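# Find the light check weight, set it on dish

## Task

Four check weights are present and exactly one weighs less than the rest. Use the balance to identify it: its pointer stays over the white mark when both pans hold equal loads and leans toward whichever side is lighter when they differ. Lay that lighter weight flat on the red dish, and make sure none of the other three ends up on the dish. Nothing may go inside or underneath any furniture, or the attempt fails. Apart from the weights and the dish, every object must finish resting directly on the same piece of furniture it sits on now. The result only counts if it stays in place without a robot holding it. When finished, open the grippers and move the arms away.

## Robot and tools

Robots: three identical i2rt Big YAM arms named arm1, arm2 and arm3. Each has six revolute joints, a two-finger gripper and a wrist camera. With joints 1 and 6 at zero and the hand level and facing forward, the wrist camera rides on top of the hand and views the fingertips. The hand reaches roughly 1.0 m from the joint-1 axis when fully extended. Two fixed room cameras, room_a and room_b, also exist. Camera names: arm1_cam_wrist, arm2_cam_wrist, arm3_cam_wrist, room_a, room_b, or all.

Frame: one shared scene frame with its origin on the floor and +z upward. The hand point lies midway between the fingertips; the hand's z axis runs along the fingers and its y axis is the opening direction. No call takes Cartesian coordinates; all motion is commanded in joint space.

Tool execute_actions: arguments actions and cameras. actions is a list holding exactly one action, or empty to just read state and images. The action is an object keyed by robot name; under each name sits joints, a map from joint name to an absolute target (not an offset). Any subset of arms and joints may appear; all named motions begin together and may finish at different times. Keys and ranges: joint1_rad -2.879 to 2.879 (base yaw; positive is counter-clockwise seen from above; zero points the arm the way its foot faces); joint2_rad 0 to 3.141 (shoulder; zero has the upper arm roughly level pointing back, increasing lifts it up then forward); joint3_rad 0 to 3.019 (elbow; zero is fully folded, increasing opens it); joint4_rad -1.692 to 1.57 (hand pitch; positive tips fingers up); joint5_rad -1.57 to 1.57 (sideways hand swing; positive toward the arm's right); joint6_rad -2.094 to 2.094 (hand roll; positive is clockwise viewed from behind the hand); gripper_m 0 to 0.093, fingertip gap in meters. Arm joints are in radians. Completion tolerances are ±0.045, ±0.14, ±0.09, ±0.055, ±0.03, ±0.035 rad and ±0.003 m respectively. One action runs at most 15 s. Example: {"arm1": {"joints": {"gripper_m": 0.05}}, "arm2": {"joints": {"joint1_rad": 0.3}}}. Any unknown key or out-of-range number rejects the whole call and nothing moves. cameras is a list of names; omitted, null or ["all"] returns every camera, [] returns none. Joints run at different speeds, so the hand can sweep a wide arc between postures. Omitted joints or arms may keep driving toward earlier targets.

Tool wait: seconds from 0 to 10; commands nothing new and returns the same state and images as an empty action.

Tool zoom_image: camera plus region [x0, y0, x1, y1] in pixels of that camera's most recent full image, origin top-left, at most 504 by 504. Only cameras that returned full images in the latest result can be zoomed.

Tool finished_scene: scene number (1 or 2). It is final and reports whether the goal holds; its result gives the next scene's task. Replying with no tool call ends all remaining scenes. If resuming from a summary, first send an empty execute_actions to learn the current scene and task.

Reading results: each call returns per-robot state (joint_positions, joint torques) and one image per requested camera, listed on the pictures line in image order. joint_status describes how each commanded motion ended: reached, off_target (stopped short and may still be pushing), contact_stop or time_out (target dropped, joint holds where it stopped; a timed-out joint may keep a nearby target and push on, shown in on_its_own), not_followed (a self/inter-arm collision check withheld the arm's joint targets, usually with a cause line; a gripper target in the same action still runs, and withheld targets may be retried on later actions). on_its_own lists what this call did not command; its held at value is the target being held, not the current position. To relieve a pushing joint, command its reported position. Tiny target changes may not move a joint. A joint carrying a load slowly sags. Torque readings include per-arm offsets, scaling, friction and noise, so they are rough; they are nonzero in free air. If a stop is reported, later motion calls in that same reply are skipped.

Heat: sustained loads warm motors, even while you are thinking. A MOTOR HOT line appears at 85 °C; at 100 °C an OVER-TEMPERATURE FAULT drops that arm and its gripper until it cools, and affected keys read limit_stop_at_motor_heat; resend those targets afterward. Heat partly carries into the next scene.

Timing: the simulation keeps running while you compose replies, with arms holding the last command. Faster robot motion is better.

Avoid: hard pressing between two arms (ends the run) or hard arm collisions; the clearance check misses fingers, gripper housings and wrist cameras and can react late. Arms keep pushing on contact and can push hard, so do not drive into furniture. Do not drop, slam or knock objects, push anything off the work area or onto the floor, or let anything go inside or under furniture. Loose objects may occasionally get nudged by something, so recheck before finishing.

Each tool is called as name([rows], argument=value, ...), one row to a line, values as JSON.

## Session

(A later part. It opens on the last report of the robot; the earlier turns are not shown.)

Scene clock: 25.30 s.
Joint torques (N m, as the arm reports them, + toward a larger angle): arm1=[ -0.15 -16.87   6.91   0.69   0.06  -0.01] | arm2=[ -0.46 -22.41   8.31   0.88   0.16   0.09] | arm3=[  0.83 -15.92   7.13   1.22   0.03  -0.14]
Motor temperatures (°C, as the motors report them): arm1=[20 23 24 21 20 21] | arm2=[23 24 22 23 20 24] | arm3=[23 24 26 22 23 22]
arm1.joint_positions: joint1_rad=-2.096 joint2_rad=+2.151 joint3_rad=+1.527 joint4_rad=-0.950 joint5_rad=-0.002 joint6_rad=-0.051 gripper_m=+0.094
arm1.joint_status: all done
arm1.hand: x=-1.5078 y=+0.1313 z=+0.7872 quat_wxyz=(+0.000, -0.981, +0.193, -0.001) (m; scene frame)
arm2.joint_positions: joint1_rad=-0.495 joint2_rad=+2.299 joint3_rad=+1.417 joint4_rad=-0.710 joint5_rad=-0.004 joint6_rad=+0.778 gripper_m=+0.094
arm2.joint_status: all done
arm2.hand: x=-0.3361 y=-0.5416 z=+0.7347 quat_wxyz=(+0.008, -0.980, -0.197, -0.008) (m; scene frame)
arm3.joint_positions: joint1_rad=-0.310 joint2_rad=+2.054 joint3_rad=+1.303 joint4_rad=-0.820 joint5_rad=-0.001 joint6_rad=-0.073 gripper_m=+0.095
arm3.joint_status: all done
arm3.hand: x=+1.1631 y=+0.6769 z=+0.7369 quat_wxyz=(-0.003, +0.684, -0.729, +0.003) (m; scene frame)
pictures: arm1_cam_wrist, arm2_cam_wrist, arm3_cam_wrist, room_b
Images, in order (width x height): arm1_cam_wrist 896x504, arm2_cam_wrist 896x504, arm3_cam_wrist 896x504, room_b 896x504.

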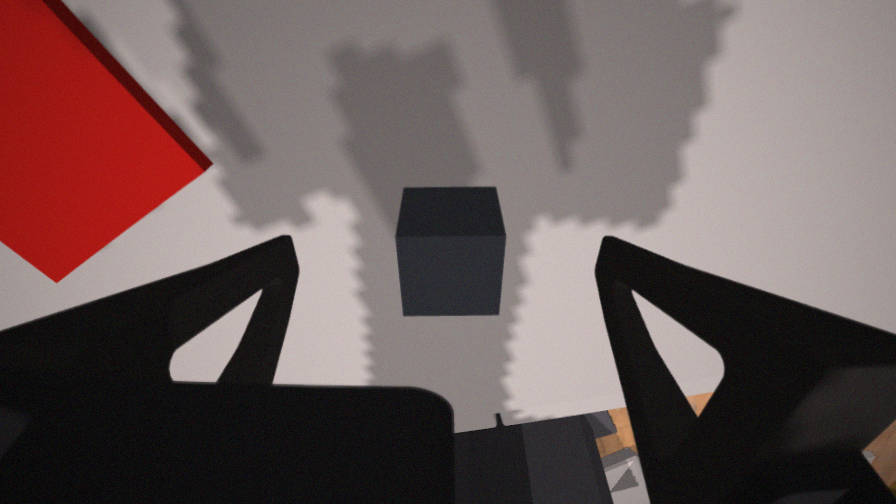

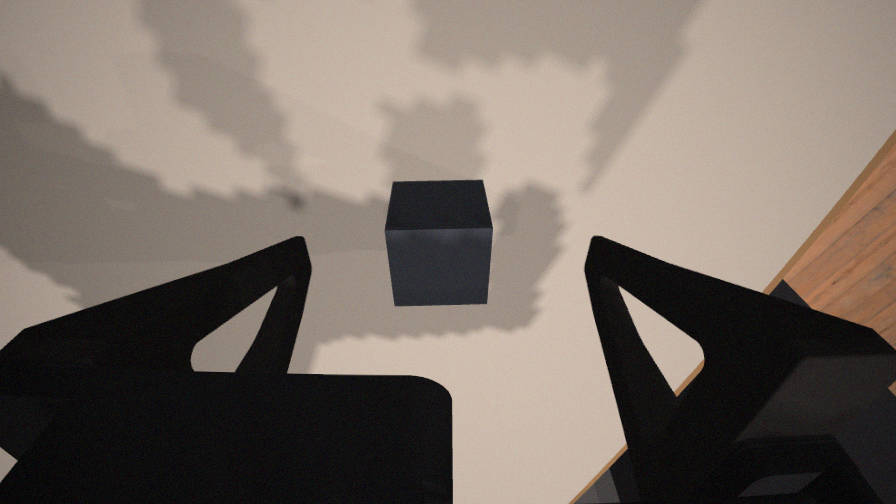

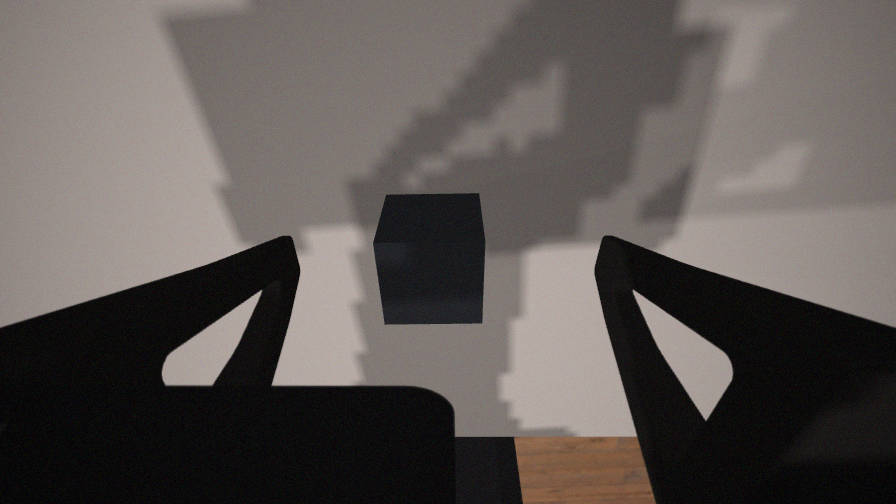

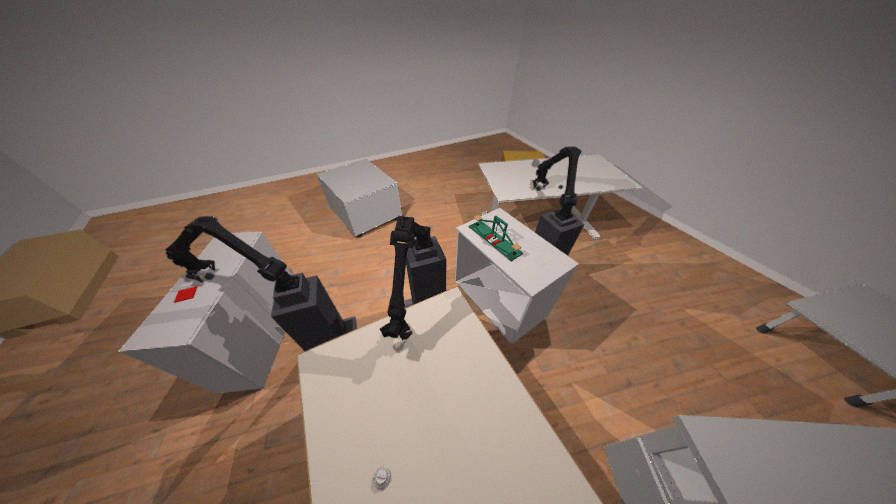

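execute_actions([
  {"arm1": {"joints": {"gripper_m": 0.022}}, "arm2": {"joints": {"joint4_rad": -0.675, "gripper_m": 0.022}}, "arm3": {"joints": {"joint1_rad": -0.297, "gripper_m": 0.022}}},
], cameras=["arm1_cam_wrist", "arm2_cam_wrist", "arm3_cam_wrist"])

Scene clock: 31.97 s.
Joint torques (N m, as the arm reports them, + toward a larger angle): arm1=[ -0.14 -16.9    6.93   0.69   0.03   0.  ] | arm2=[ -0.46 -22.21   8.23   1.05   0.11   0.09] | arm3=[  0.88 -15.91   7.16   1.17   0.02  -0.12]
Motor temperatures (°C, as the motors report them): arm1=[20 24 24 21 20 21] | arm2=[23 24 22 23 20 24] | arm3=[23 24 26 22 23 22]
arm1.joint_positions: joint1_rad=-2.096 joint2_rad=+2.151 joint3_rad=+1.527 joint4_rad=-0.949 joint5_rad=-0.001 joint6_rad=-0.052 gripper_m=+0.029
arm1.joint_status: gripper_m off_target (ended at +0.029, target +0.022)
arm1.hand: x=-1.5078 y=+0.1315 z=+0.7872 quat_wxyz=(+0.001, -0.981, +0.192, -0.001) (m; scene frame)
arm2.joint_positions: joint1_rad=-0.495 joint2_rad=+2.299 joint3_rad=+1.417 joint4_rad=-0.689 joint5_rad=-0.002 joint6_rad=+0.779 gripper_m=+0.029
arm2.joint_status: gripper_m off_target (ended at +0.029, target +0.022); the others done
arm2.hand: x=-0.3384 y=-0.5465 z=+0.7346 quat_wxyz=(-0.001, -0.980, -0.197, -0.001) (m; scene frame)
arm3.joint_positions: joint1_rad=-0.304 joint2_rad=+2.054 joint3_rad=+1.303 joint4_rad=-0.820 joint5_rad=-0.001 joint6_rad=-0.073 gripper_m=+0.030
arm3.joint_status: gripper_m off_target (ended at +0.030, target +0.022); the others done
arm3.hand: x=+1.1597 y=+0.6774 z=+0.7369 quat_wxyz=(-0.004, +0.687, -0.727, +0.003) (m; scene frame)
pictures: arm1_cam_wrist, arm2_cam_wrist, arm3_cam_wrist
Images, in order (width x height): arm1_cam_wrist 896x504, arm2_cam_wrist 896x504, arm3_cam_wrist 896x504.

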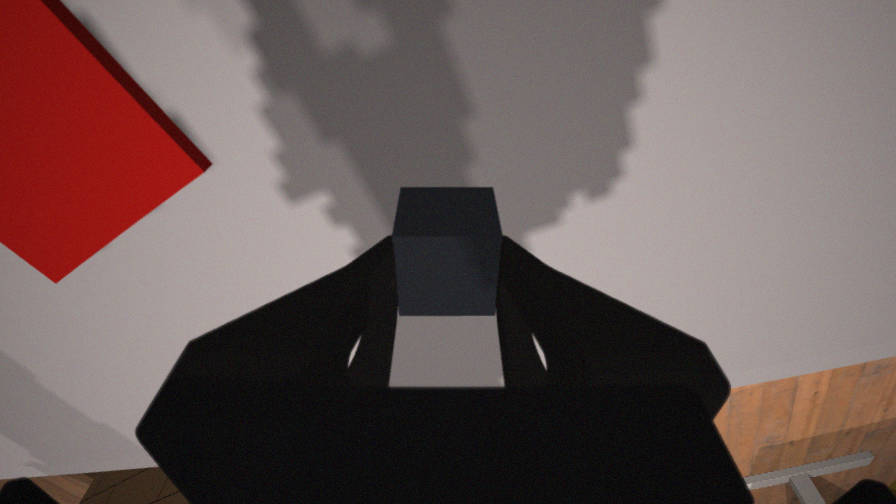

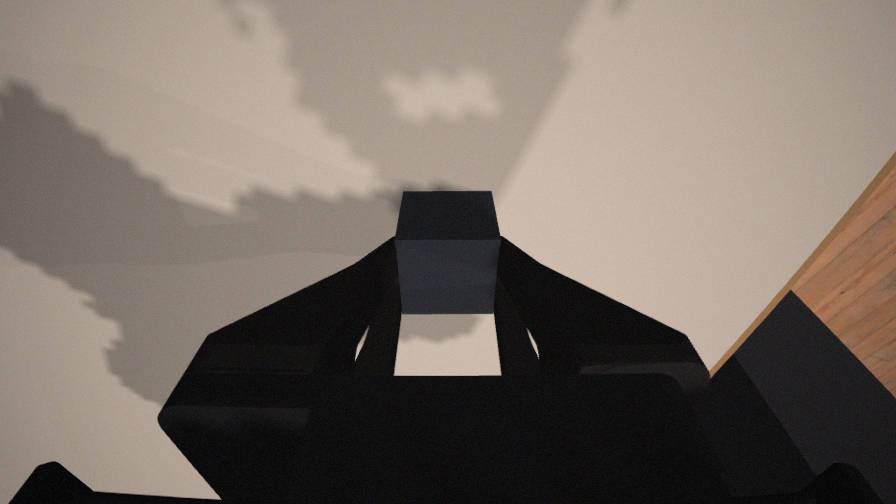

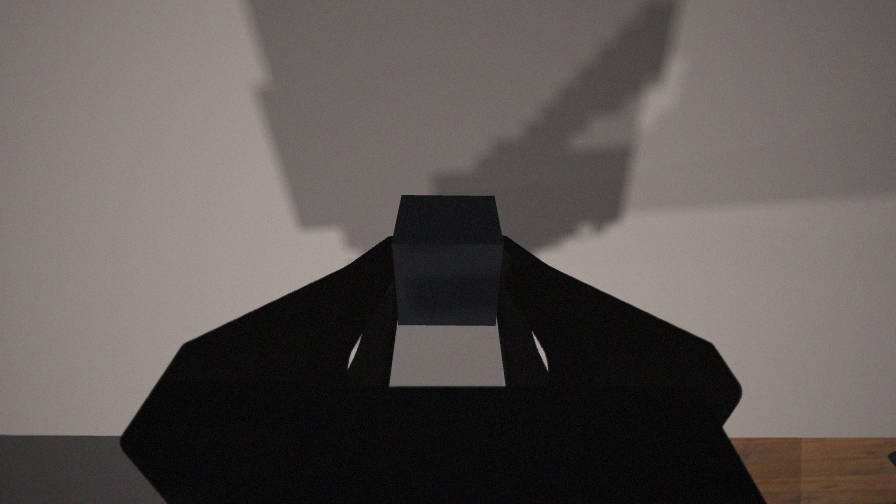

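execute_actions([
  {"arm1": {"joints": {"joint1_rad": -1.889, "joint3_rad": 1.758, "joint4_rad": -1.165, "joint6_rad": -0.43}}, "arm2": {"joints": {"joint1_rad": 1.25, "joint2_rad": 1.3, "joint3_rad": 1.46, "joint4_rad": -1.15, "joint6_rad": 0.0}}, "arm3": {"joints": {"joint1_rad": 1.32, "joint2_rad": 1.3, "joint3_rad": 1.46, "joint4_rad": -1.15, "joint6_rad": 0.0}}},
])

Scene clock: 38.73 s.
Joint torques (N m, as the arm reports them, + toward a larger angle): arm1=[  0.72 -18.32   9.53  -0.05   0.    -0.01] | arm2=[ -0.5  -11.58  12.91   1.12   0.09  -0.04] | arm3=[-0.07 -6.22  9.36  0.78  0.04  0.1 ]
Motor temperatures (°C, as the motors report them): arm1=[20 24 24 21 20 21] | arm2=[23 24 22 23 20 24] | arm3=[23 24 27 22 23 22]
arm1.joint_positions: joint1_rad=-1.896 joint2_rad=+2.158 joint3_rad=+1.717 joint4_rad=-1.156 joint5_rad=-0.001 joint6_rad=-0.421 gripper_m=+0.029
arm1.joint_status: all done
arm1.hand: x=-1.5782 y=+0.0268 z=+0.8453 quat_wxyz=(-0.003, -0.996, -0.091, -0.013) (m; scene frame)
arm2.joint_positions: joint1_rad=+1.258 joint2_rad=+1.307 joint3_rad=+1.442 joint4_rad=-1.142 joint5_rad=-0.004 joint6_rad=+0.007 gripper_m=+0.029
arm2.joint_status: all done
arm2.hand: x=+0.3673 y=-0.1282 z=+1.2646 quat_wxyz=(-0.277, -0.105, -0.955, +0.027) (m; scene frame)
arm3.joint_positions: joint1_rad=+1.325 joint2_rad=+1.287 joint3_rad=+1.454 joint4_rad=-1.133 joint5_rad=-0.001 joint6_rad=-0.012 gripper_m=+0.030
arm3.joint_status: all done
arm3.hand: x=+0.5889 y=+0.1804 z=+1.1770 quat_wxyz=(-0.013, +0.956, -0.028, -0.293) (m; scene frame)
pictures: arm1_cam_wrist, arm2_cam_wrist, arm3_cam_wrist, room_a, room_b
Images, in order (width x height): arm1_cam_wrist 896x504, arm2_cam_wrist 896x504, arm3_cam_wrist 896x504, room_a 896x504, room_b 896x504.

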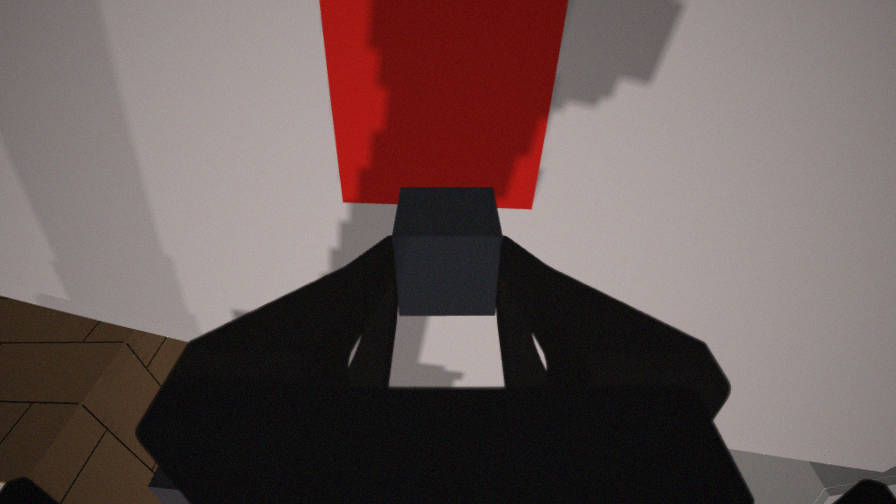

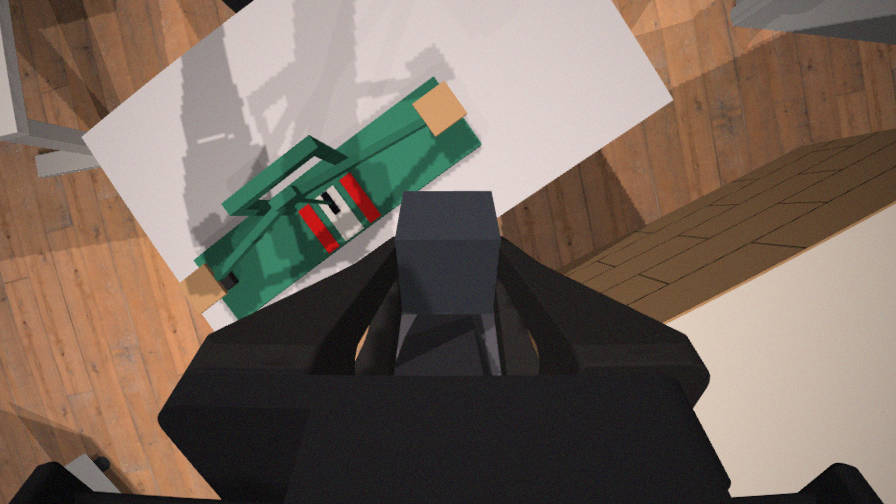

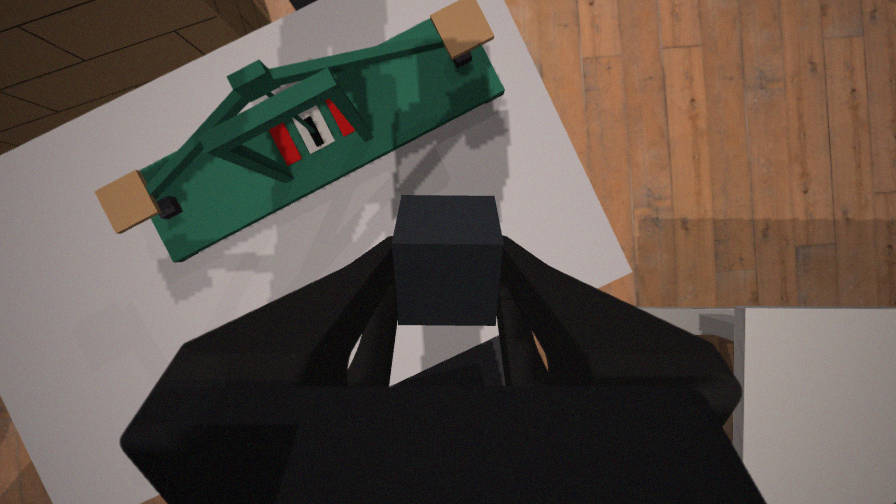

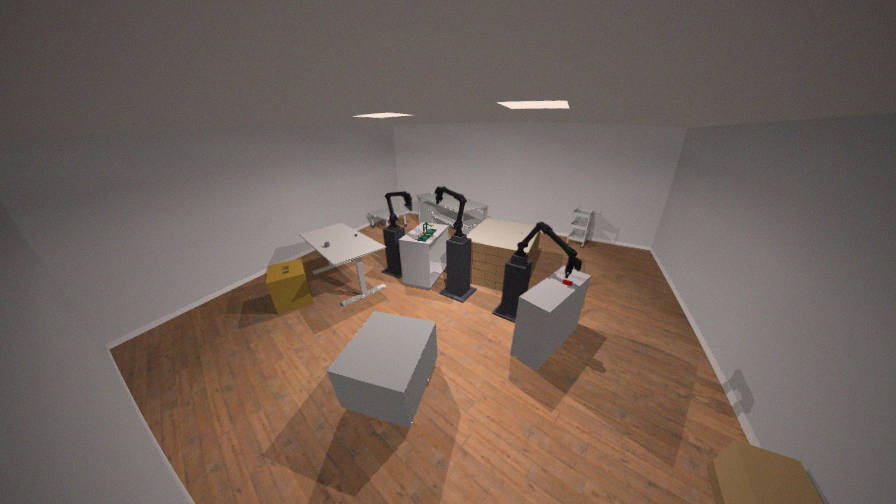

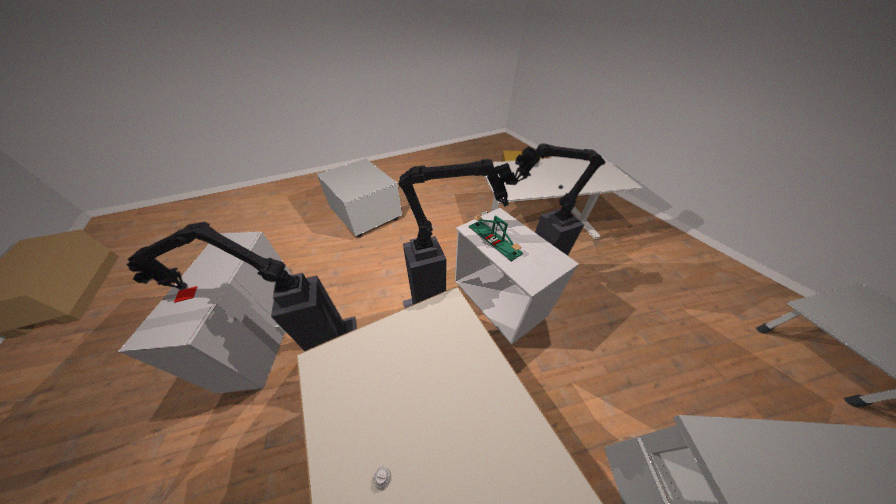

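zoom_image(camera="arm2_cam_wrist", region=[390, 60, 500, 160])

zoom_image(camera="arm2_cam_wrist", region=[160, 120, 400, 340])

zoom_image(camera="arm3_cam_wrist", region=[410, 0, 520, 100])

zoom_image(camera="arm3_cam_wrist", region=[80, 150, 200, 270])

zoom_image(camera="arm3_cam_wrist", region=[190, 40, 390, 200])

Region (390, 60, 500, 160) of arm2_cam_wrist's 896x504 image, scaled by 4.582, with more detail than that image has; it fills the top 458 rows of this view, and the rest is white.

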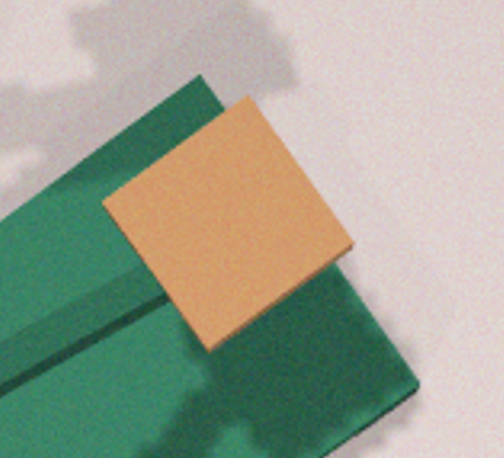

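Region (160, 120, 400, 340) of arm2_cam_wrist's 896x504 image, scaled by 2.100, with more detail than that image has; it fills the top 462 rows of this view, and the rest is white.

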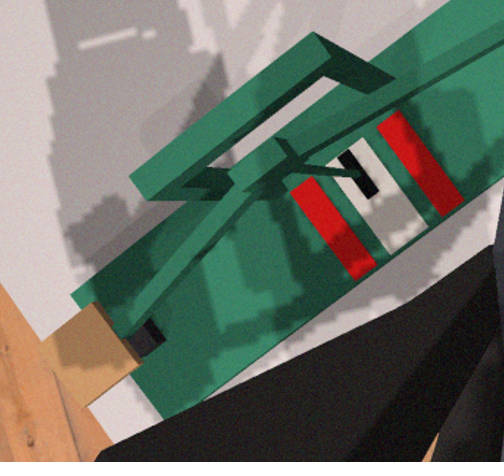

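Region (410, 0, 520, 100) of arm3_cam_wrist's 896x504 image, scaled by 4.582, with more detail than that image has; it fills the top 458 rows of this view, and the rest is white.

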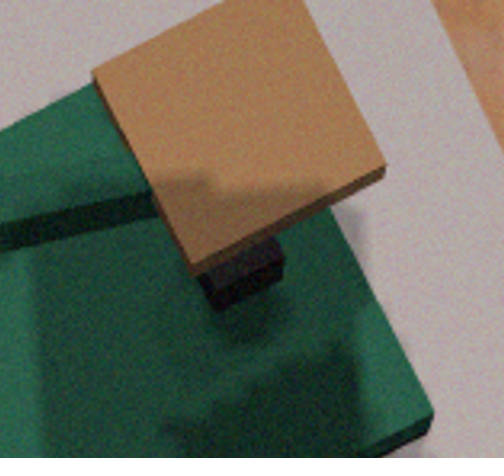

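Region (80, 150, 200, 270) of arm3_cam_wrist's 896x504 image, scaled by 4.200, with more detail than that image has.

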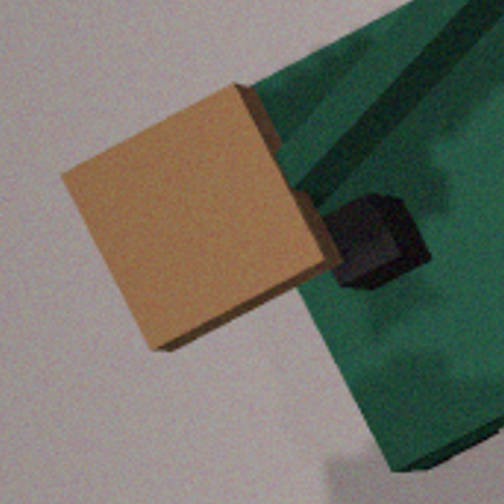

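Region (190, 40, 390, 200) of arm3_cam_wrist's 896x504 image, scaled by 2.520, with more detail than that image has; it fills the top 403 rows of this view, and the rest is white.

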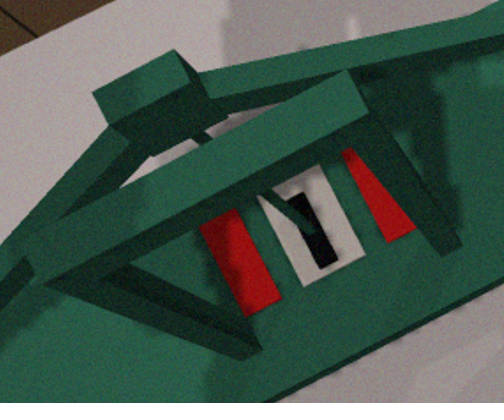

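execute_actions([
  {"arm1": {"joints": {"joint1_rad": -1.871, "joint2_rad": 2.185, "joint3_rad": 1.783, "joint4_rad": -1.055}}, "arm2": {"joints": {"joint1_rad": 1.915, "joint3_rad": 1.40, "joint4_rad": -1.025, "joint6_rad": -1.533}}, "arm3": {"joints": {"joint1_rad": 1.889, "joint3_rad": 1.895, "joint4_rad": -1.405, "joint6_rad": -1.49}}},
], cameras=["arm1_cam_wrist", "arm2_cam_wrist", "arm3_cam_wrist", "room_b"])

Scene clock: 50.87 s.
Joint torques (N m, as the arm reports them, + toward a larger angle): arm1=[  0.39 -17.73  11.09   0.8    0.    -0.01] | arm2=[ -0.38 -12.93  13.43   2.17  -0.03  -0.02] | arm3=[ 0.4  -5.88 10.26  0.97 -0.09 -0.07]
Motor temperatures (°C, as the motors report them): arm1=[20 25 26 21 20 21] | arm2=[23 24 23 23 20 24] | arm3=[23 24 28 22 23 22]
arm1.joint_positions: joint1_rad=-1.873 joint2_rad=+2.189 joint3_rad=+1.717 joint4_rad=-1.066 joint5_rad=-0.001 joint6_rad=-0.421 gripper_m=+0.029
arm1.joint_status: all done
arm1.hand: x=-1.5991 y=+0.0168 z=+0.8268 quat_wxyz=(+0.007, -0.995, -0.102, +0.016) (m; scene frame)
arm2.joint_positions: joint1_rad=+1.923 joint2_rad=+1.315 joint3_rad=+1.376 joint4_rad=-1.048 joint5_rad=-0.002 joint6_rad=-1.525 gripper_m=+0.029
arm2.joint_status: all done
arm2.hand: x=+0.3375 y=+0.1987 z=+1.2393 quat_wxyz=(-0.247, +0.800, -0.527, +0.146) (m; scene frame)
arm3.joint_positions: joint1_rad=+1.890 joint2_rad=+1.298 joint3_rad=+1.864 joint4_rad=-1.389 joint5_rad=-0.001 joint6_rad=-1.477 gripper_m=+0.030
arm3.joint_status: all done
arm3.hand: x=+0.6650 y=-0.0801 z=+1.3411 quat_wxyz=(-0.169, +0.516, +0.777, -0.319) (m; scene frame)
pictures: arm1_cam_wrist, arm2_cam_wrist, arm3_cam_wrist, room_b
Images, in order (width x height): arm1_cam_wrist 896x504, arm2_cam_wrist 896x504, arm3_cam_wrist 896x504, room_b 896x504.

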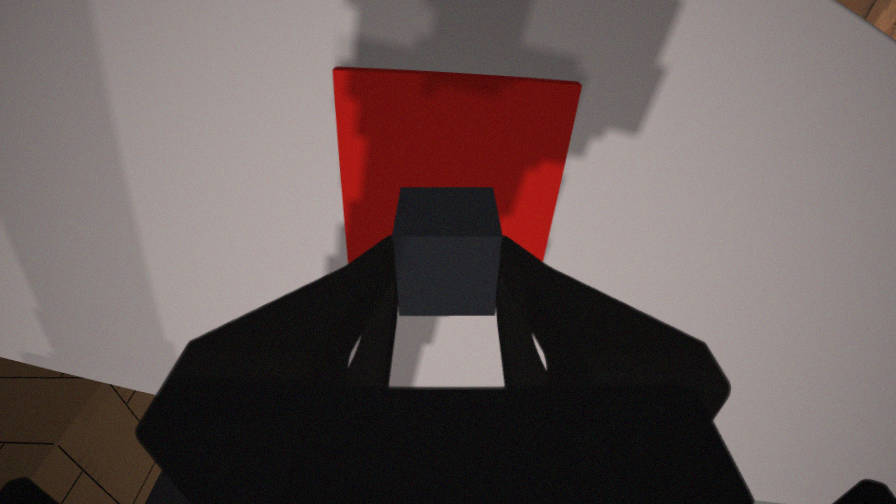

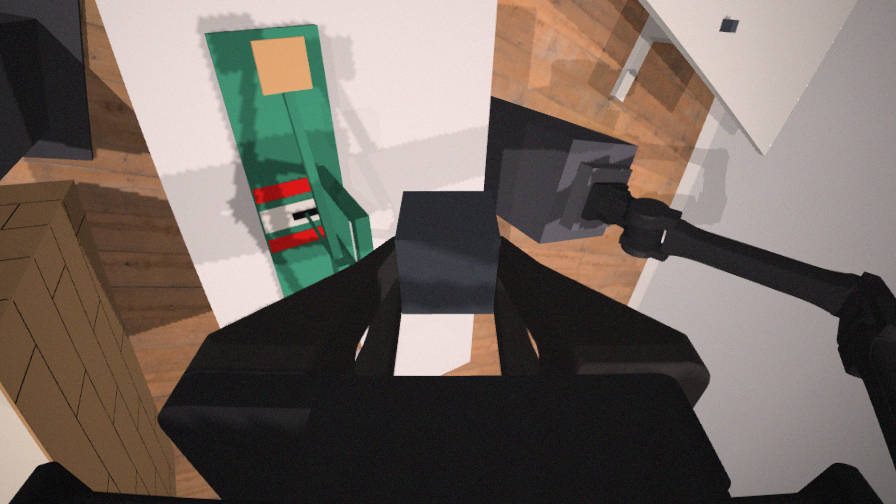

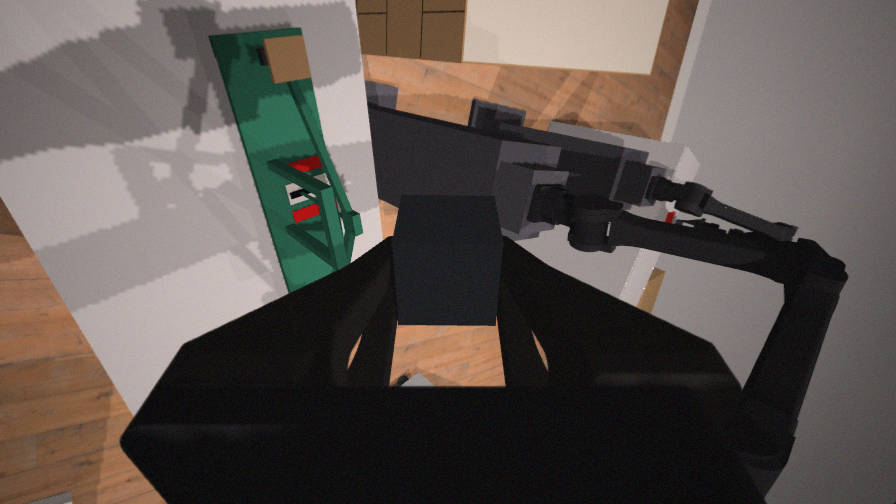

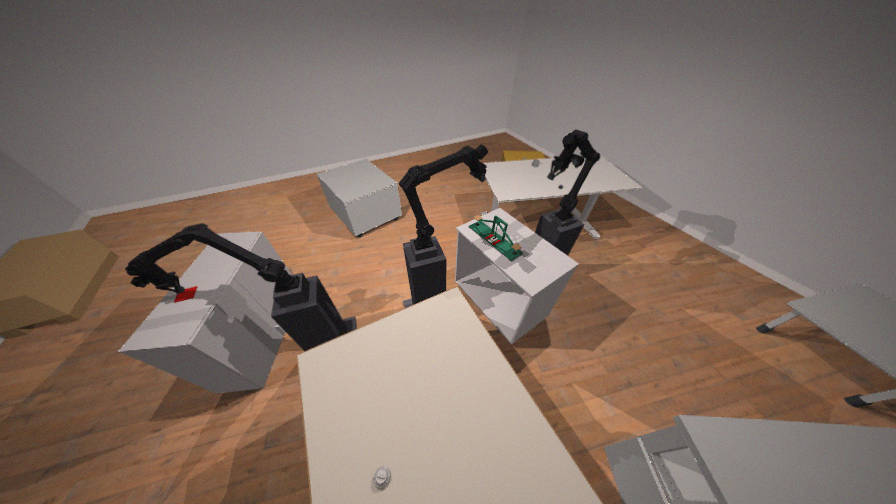

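execute_actions([
  {"arm1": {"joints": {"joint3_rad": 1.755}}, "arm2": {"joints": {"joint2_rad": 1.905}}, "arm3": {"joints": {"joint2_rad": 2.028}}},
], cameras=["arm2_cam_wrist", "arm3_cam_wrist", "room_b"])

Scene clock: 52.87 s.
Joint torques (N m, as the arm reports them, + toward a larger angle): arm1=[  0.43 -17.77   9.31   0.82   0.    -0.01] | arm2=[ -0.53 -21.28  11.29   0.85  -0.06  -0.05] | arm3=[  0.6  -19.08  10.25  -0.27  -0.12  -0.12]
Motor temperatures (°C, as the motors report them): arm1=[20 25 26 21 20 21] | arm2=[23 24 23 23 20 24] | arm3=[23 24 28 22 23 22]
arm1.joint_positions: joint1_rad=-1.873 joint2_rad=+2.189 joint3_rad=+1.717 joint4_rad=-1.066 joint5_rad=-0.001 joint6_rad=-0.421 gripper_m=+0.029
arm1.joint_status: all done
arm1.hand: x=-1.5991 y=+0.0168 z=+0.8268 quat_wxyz=(+0.007, -0.995, -0.102, +0.016) (m; scene frame)
arm2.joint_positions: joint1_rad=+1.923 joint2_rad=+1.931 joint3_rad=+1.369 joint4_rad=-1.036 joint5_rad=-0.002 joint6_rad=-1.526 gripper_m=+0.029
arm2.joint_status: all done
arm2.hand: x=+0.3617 y=+0.2104 z=+0.9189 quat_wxyz=(+0.011, +0.835, -0.550, -0.008) (m; scene frame)
arm3.joint_positions: joint1_rad=+1.890 joint2_rad=+2.046 joint3_rad=+1.866 joint4_rad=-1.391 joint5_rad=-0.001 joint6_rad=-1.478 gripper_m=+0.030
arm3.joint_status: all done
arm3.hand: x=+0.5314 y=-0.1537 z=+0.9236 quat_wxyz=(+0.004, +0.553, +0.833, +0.003) (m; scene frame)
pictures: arm2_cam_wrist, arm3_cam_wrist, room_b
Images, in order (width x height): arm2_cam_wrist 896x504, arm3_cam_wrist 896x504, room_b 896x504.

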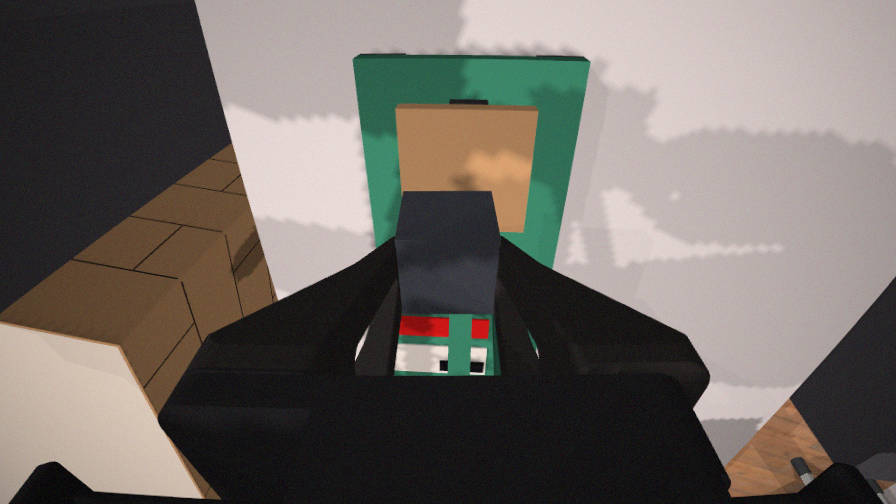

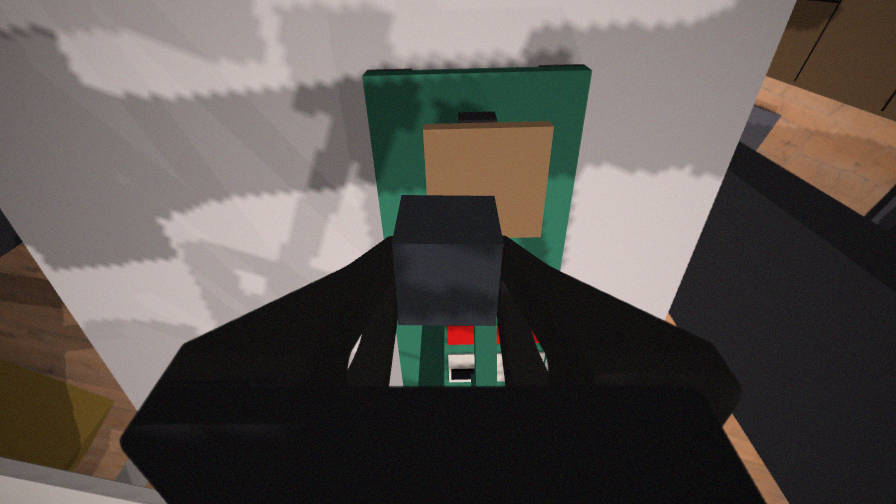

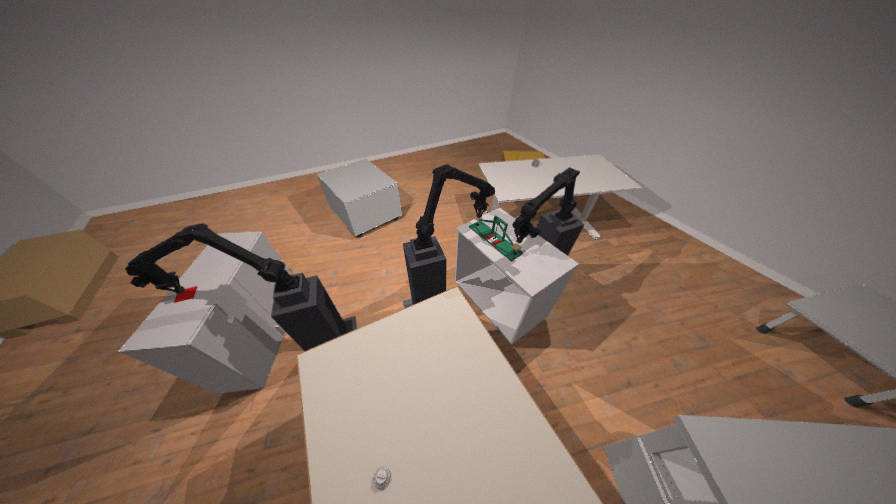

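zoom_image(camera="arm2_cam_wrist", region=[340, 40, 610, 250])

zoom_image(camera="arm3_cam_wrist", region=[340, 40, 610, 250])

zoom_image(camera="room_b", region=[450, 180, 560, 270])

Region (340, 40, 610, 250) of arm2_cam_wrist's 896x504 image, scaled by 1.867, with more detail than that image has.

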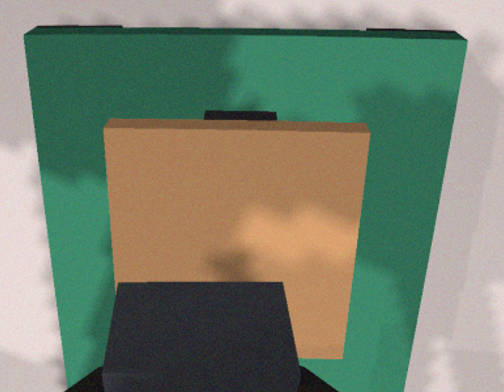

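Region (340, 40, 610, 250) of arm3_cam_wrist's 896x504 image, scaled by 1.867, with more detail than that image has.

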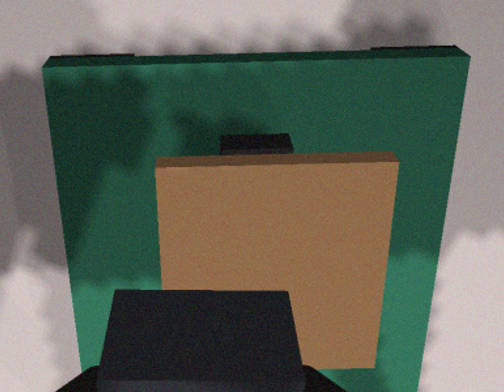

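Region (450, 180, 560, 270) of room_b's 896x504 image, scaled by 4.582, with more detail than that image has; it fills the top 412 rows of this view, and the rest is white.

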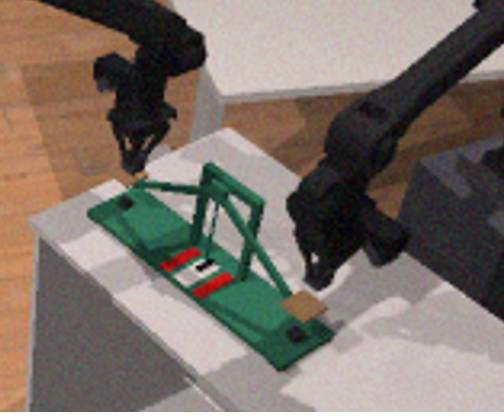

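execute_actions([
  {"arm2": {"joints": {"joint1_rad": 1.945, "joint2_rad": 1.94, "joint4_rad": -0.98, "joint6_rad": -1.49}}, "arm3": {"joints": {"joint2_rad": 2.078, "joint4_rad": -1.305, "joint6_rad": -1.51}}},
], cameras=["arm2_cam_wrist", "arm3_cam_wrist", "room_b"])

Scene clock: 58.33 s.
Joint torques (N m, as the arm reports them, + toward a larger angle): arm1=[  0.38 -17.77   9.32   0.81   0.    -0.01] | arm2=[  0.26 -19.11  11.4    0.97  -0.05   0.08] | arm3=[  0.61 -15.82  10.29   1.25  -0.12  -0.12]
Motor temperatures (°C, as the motors report them): arm1=[20 25 26 21 20 21] | arm2=[23 24 23 23 20 24] | arm3=[23 24 28 22 23 22]
arm1.joint_positions: joint1_rad=-1.873 joint2_rad=+2.189 joint3_rad=+1.717 joint4_rad=-1.066 joint5_rad=-0.001 joint6_rad=-0.421 gripper_m=+0.029
arm1.joint_status: not commanded
arm1.hand: x=-1.5991 y=+0.0168 z=+0.8268 quat_wxyz=(+0.007, -0.995, -0.102, +0.016) (m; scene frame)
arm2.joint_positions: joint1_rad=+1.941 joint2_rad=+1.945 joint3_rad=+1.369 joint4_rad=-0.994 joint5_rad=-0.002 joint6_rad=-1.498 gripper_m=+0.029
arm2.joint_status: all done
arm2.hand: x=+0.3652 y=+0.2229 z=+0.9114 quat_wxyz=(-0.001, +0.832, -0.554, +0.000) (m; scene frame)
arm3.joint_positions: joint1_rad=+1.890 joint2_rad=+2.046 joint3_rad=+1.866 joint4_rad=-1.322 joint5_rad=-0.001 joint6_rad=-1.497 gripper_m=+0.030
arm3.joint_status: all done
arm3.hand: x=+0.5166 y=-0.1616 z=+0.9240 quat_wxyz=(-0.012, +0.544, +0.838, -0.027) (m; scene frame)
pictures: arm2_cam_wrist, arm3_cam_wrist, room_b
Images, in order (width x height): arm2_cam_wrist 896x504, arm3_cam_wrist 896x504, room_b 896x504.

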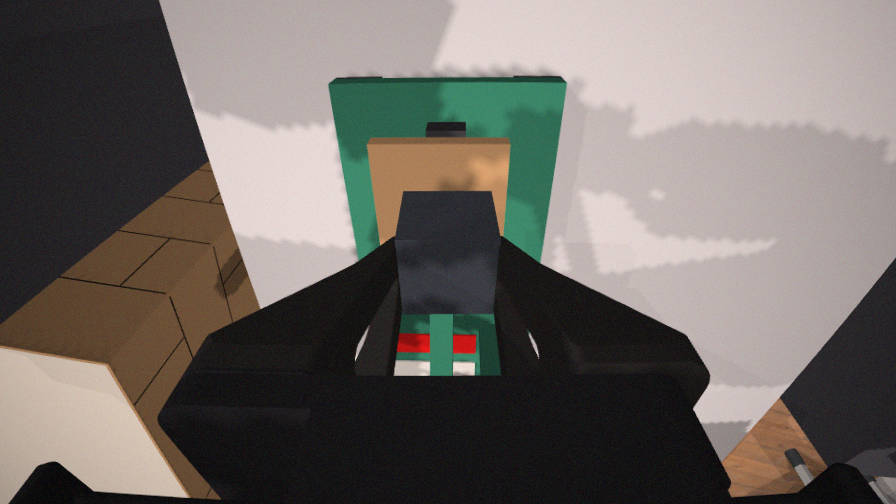

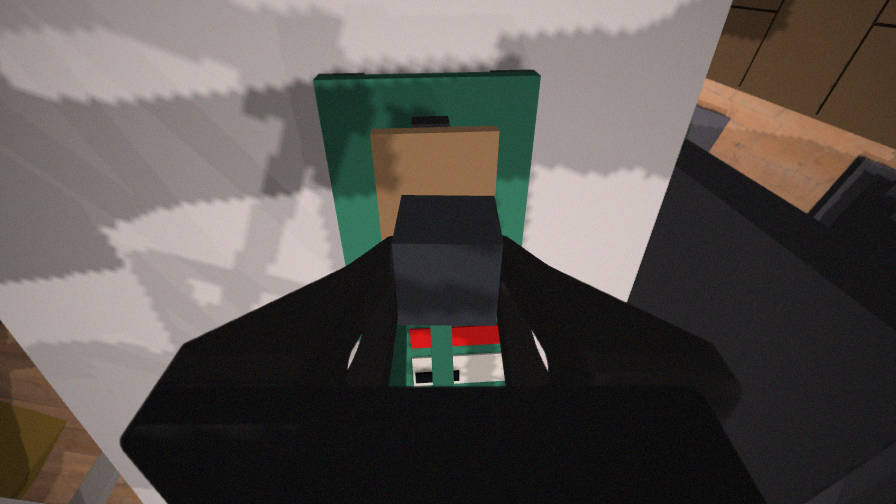

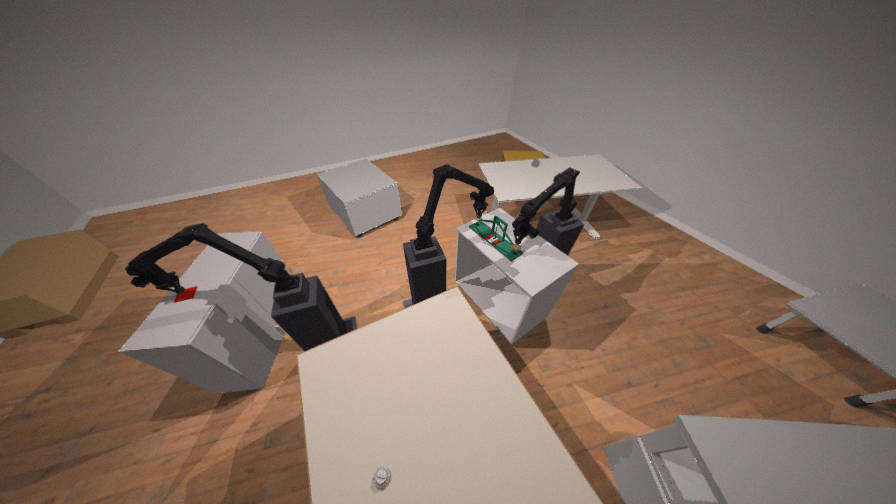

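zoom_image(camera="arm2_cam_wrist", region=[320, 60, 580, 250])

zoom_image(camera="arm3_cam_wrist", region=[300, 60, 560, 250])

Region (320, 60, 580, 250) of arm2_cam_wrist's 896x504 image, scaled by 1.938, with more detail than that image has; it fills the top 368 rows of this view, and the rest is white.

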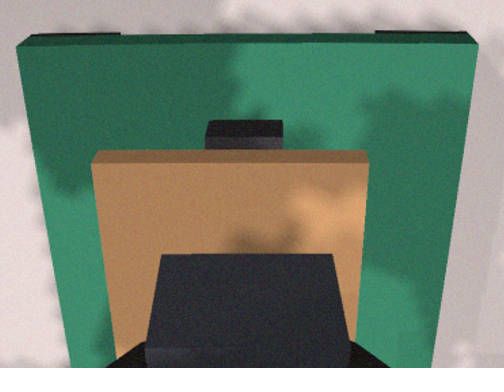

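Region (300, 60, 560, 250) of arm3_cam_wrist's 896x504 image, scaled by 1.938, with more detail than that image has; it fills the top 368 rows of this view, and the rest is white.

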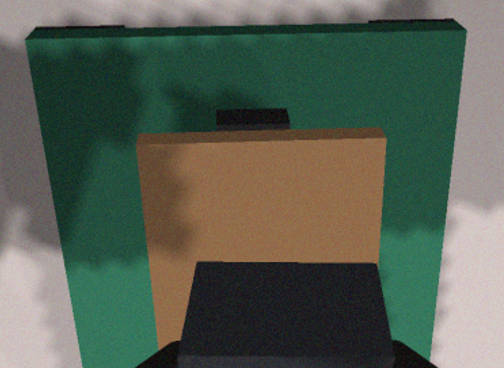

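execute_actions([
  {"arm2": {"joints": {"joint2_rad": 1.972, "joint4_rad": -0.965}}, "arm3": {"joints": {"joint1_rad": 1.877, "joint2_rad": 2.105}}},
], cameras=["arm2_cam_wrist", "arm3_cam_wrist", "room_b"])

Scene clock: 61.53 s.
Joint torques (N m, as the arm reports them, + toward a larger angle): arm1=[  0.38 -17.78   9.32   0.81   0.    -0.01] | arm2=[  0.91 -19.51  11.08   0.79  -0.05   0.1 ] | arm3=[ -0.06 -16.12  10.28   1.2   -0.12  -0.13]
Motor temperatures (°C, as the motors report them): arm1=[20 25 26 21 20 21] | arm2=[23 24 23 23 20 24] | arm3=[23 25 29 22 23 22]
arm1.joint_positions: joint1_rad=-1.873 joint2_rad=+2.189 joint3_rad=+1.717 joint4_rad=-1.066 joint5_rad=-0.001 joint6_rad=-0.421 gripper_m=+0.029
arm1.joint_status: not commanded
arm1.hand: x=-1.5991 y=+0.0168 z=+0.8268 quat_wxyz=(+0.007, -0.995, -0.102, +0.016) (m; scene frame)
arm2.joint_positions: joint1_rad=+1.941 joint2_rad=+1.981 joint3_rad=+1.369 joint4_rad=-0.976 joint5_rad=-0.001 joint6_rad=-1.497 gripper_m=+0.029
arm2.joint_status: all done
arm2.hand: x=+0.3647 y=+0.2226 z=+0.8925 quat_wxyz=(+0.007, +0.832, -0.554, -0.005) (m; scene frame)
arm3.joint_positions: joint1_rad=+1.883 joint2_rad=+2.072 joint3_rad=+1.866 joint4_rad=-1.322 joint5_rad=-0.001 joint6_rad=-1.498 gripper_m=+0.030
arm3.joint_status: all done
arm3.hand: x=+0.5149 y=-0.1573 z=+0.9078 quat_wxyz=(-0.006, +0.547, +0.837, -0.015) (m; scene frame)
pictures: arm2_cam_wrist, arm3_cam_wrist, room_b
Images, in order (width x height): arm2_cam_wrist 896x504, arm3_cam_wrist 896x504, room_b 896x504.

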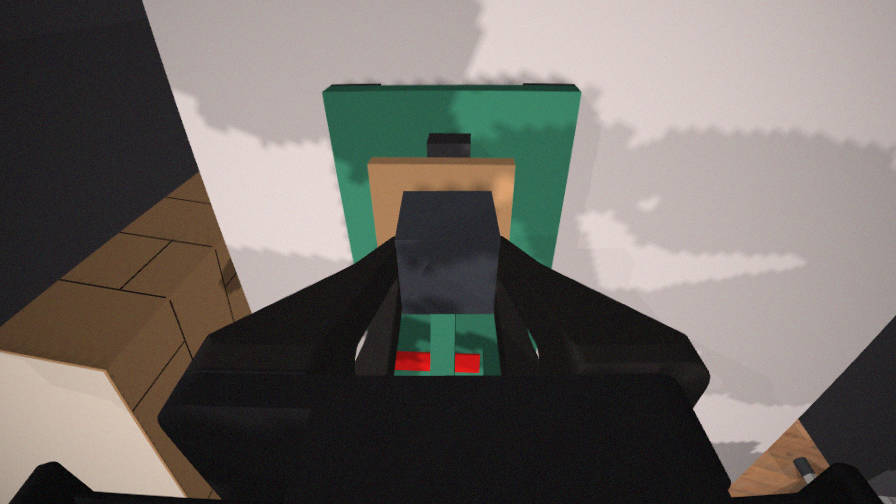

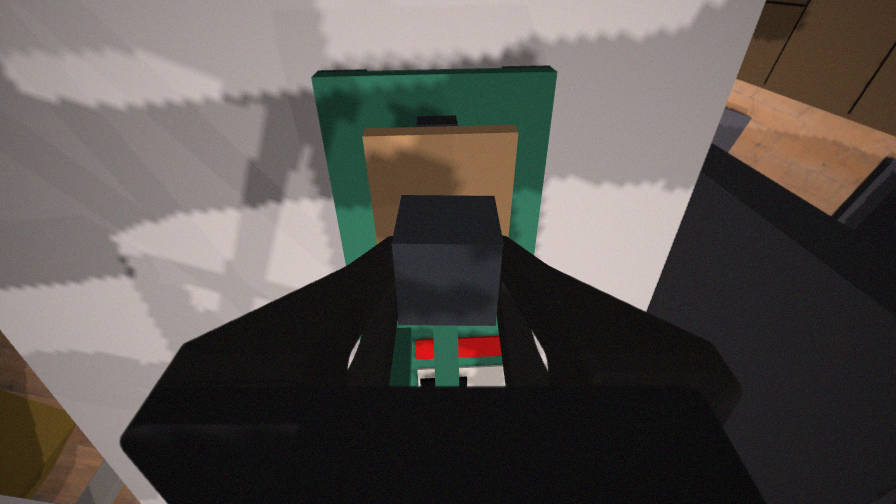

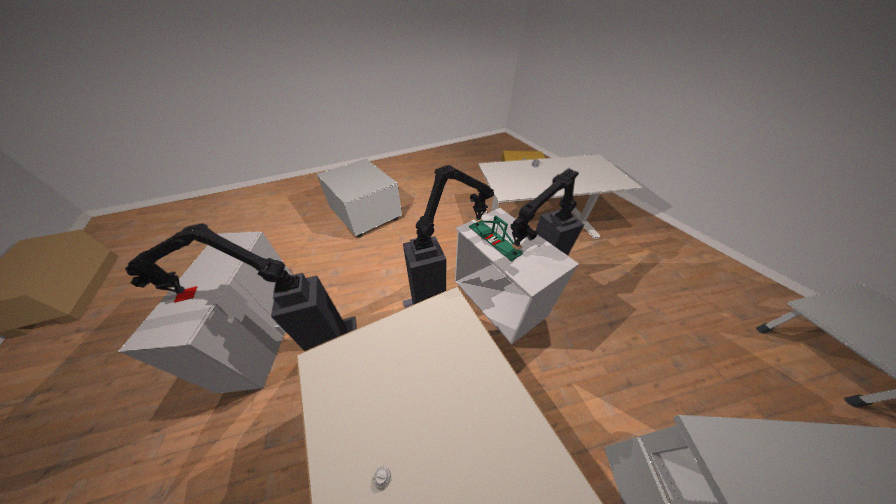

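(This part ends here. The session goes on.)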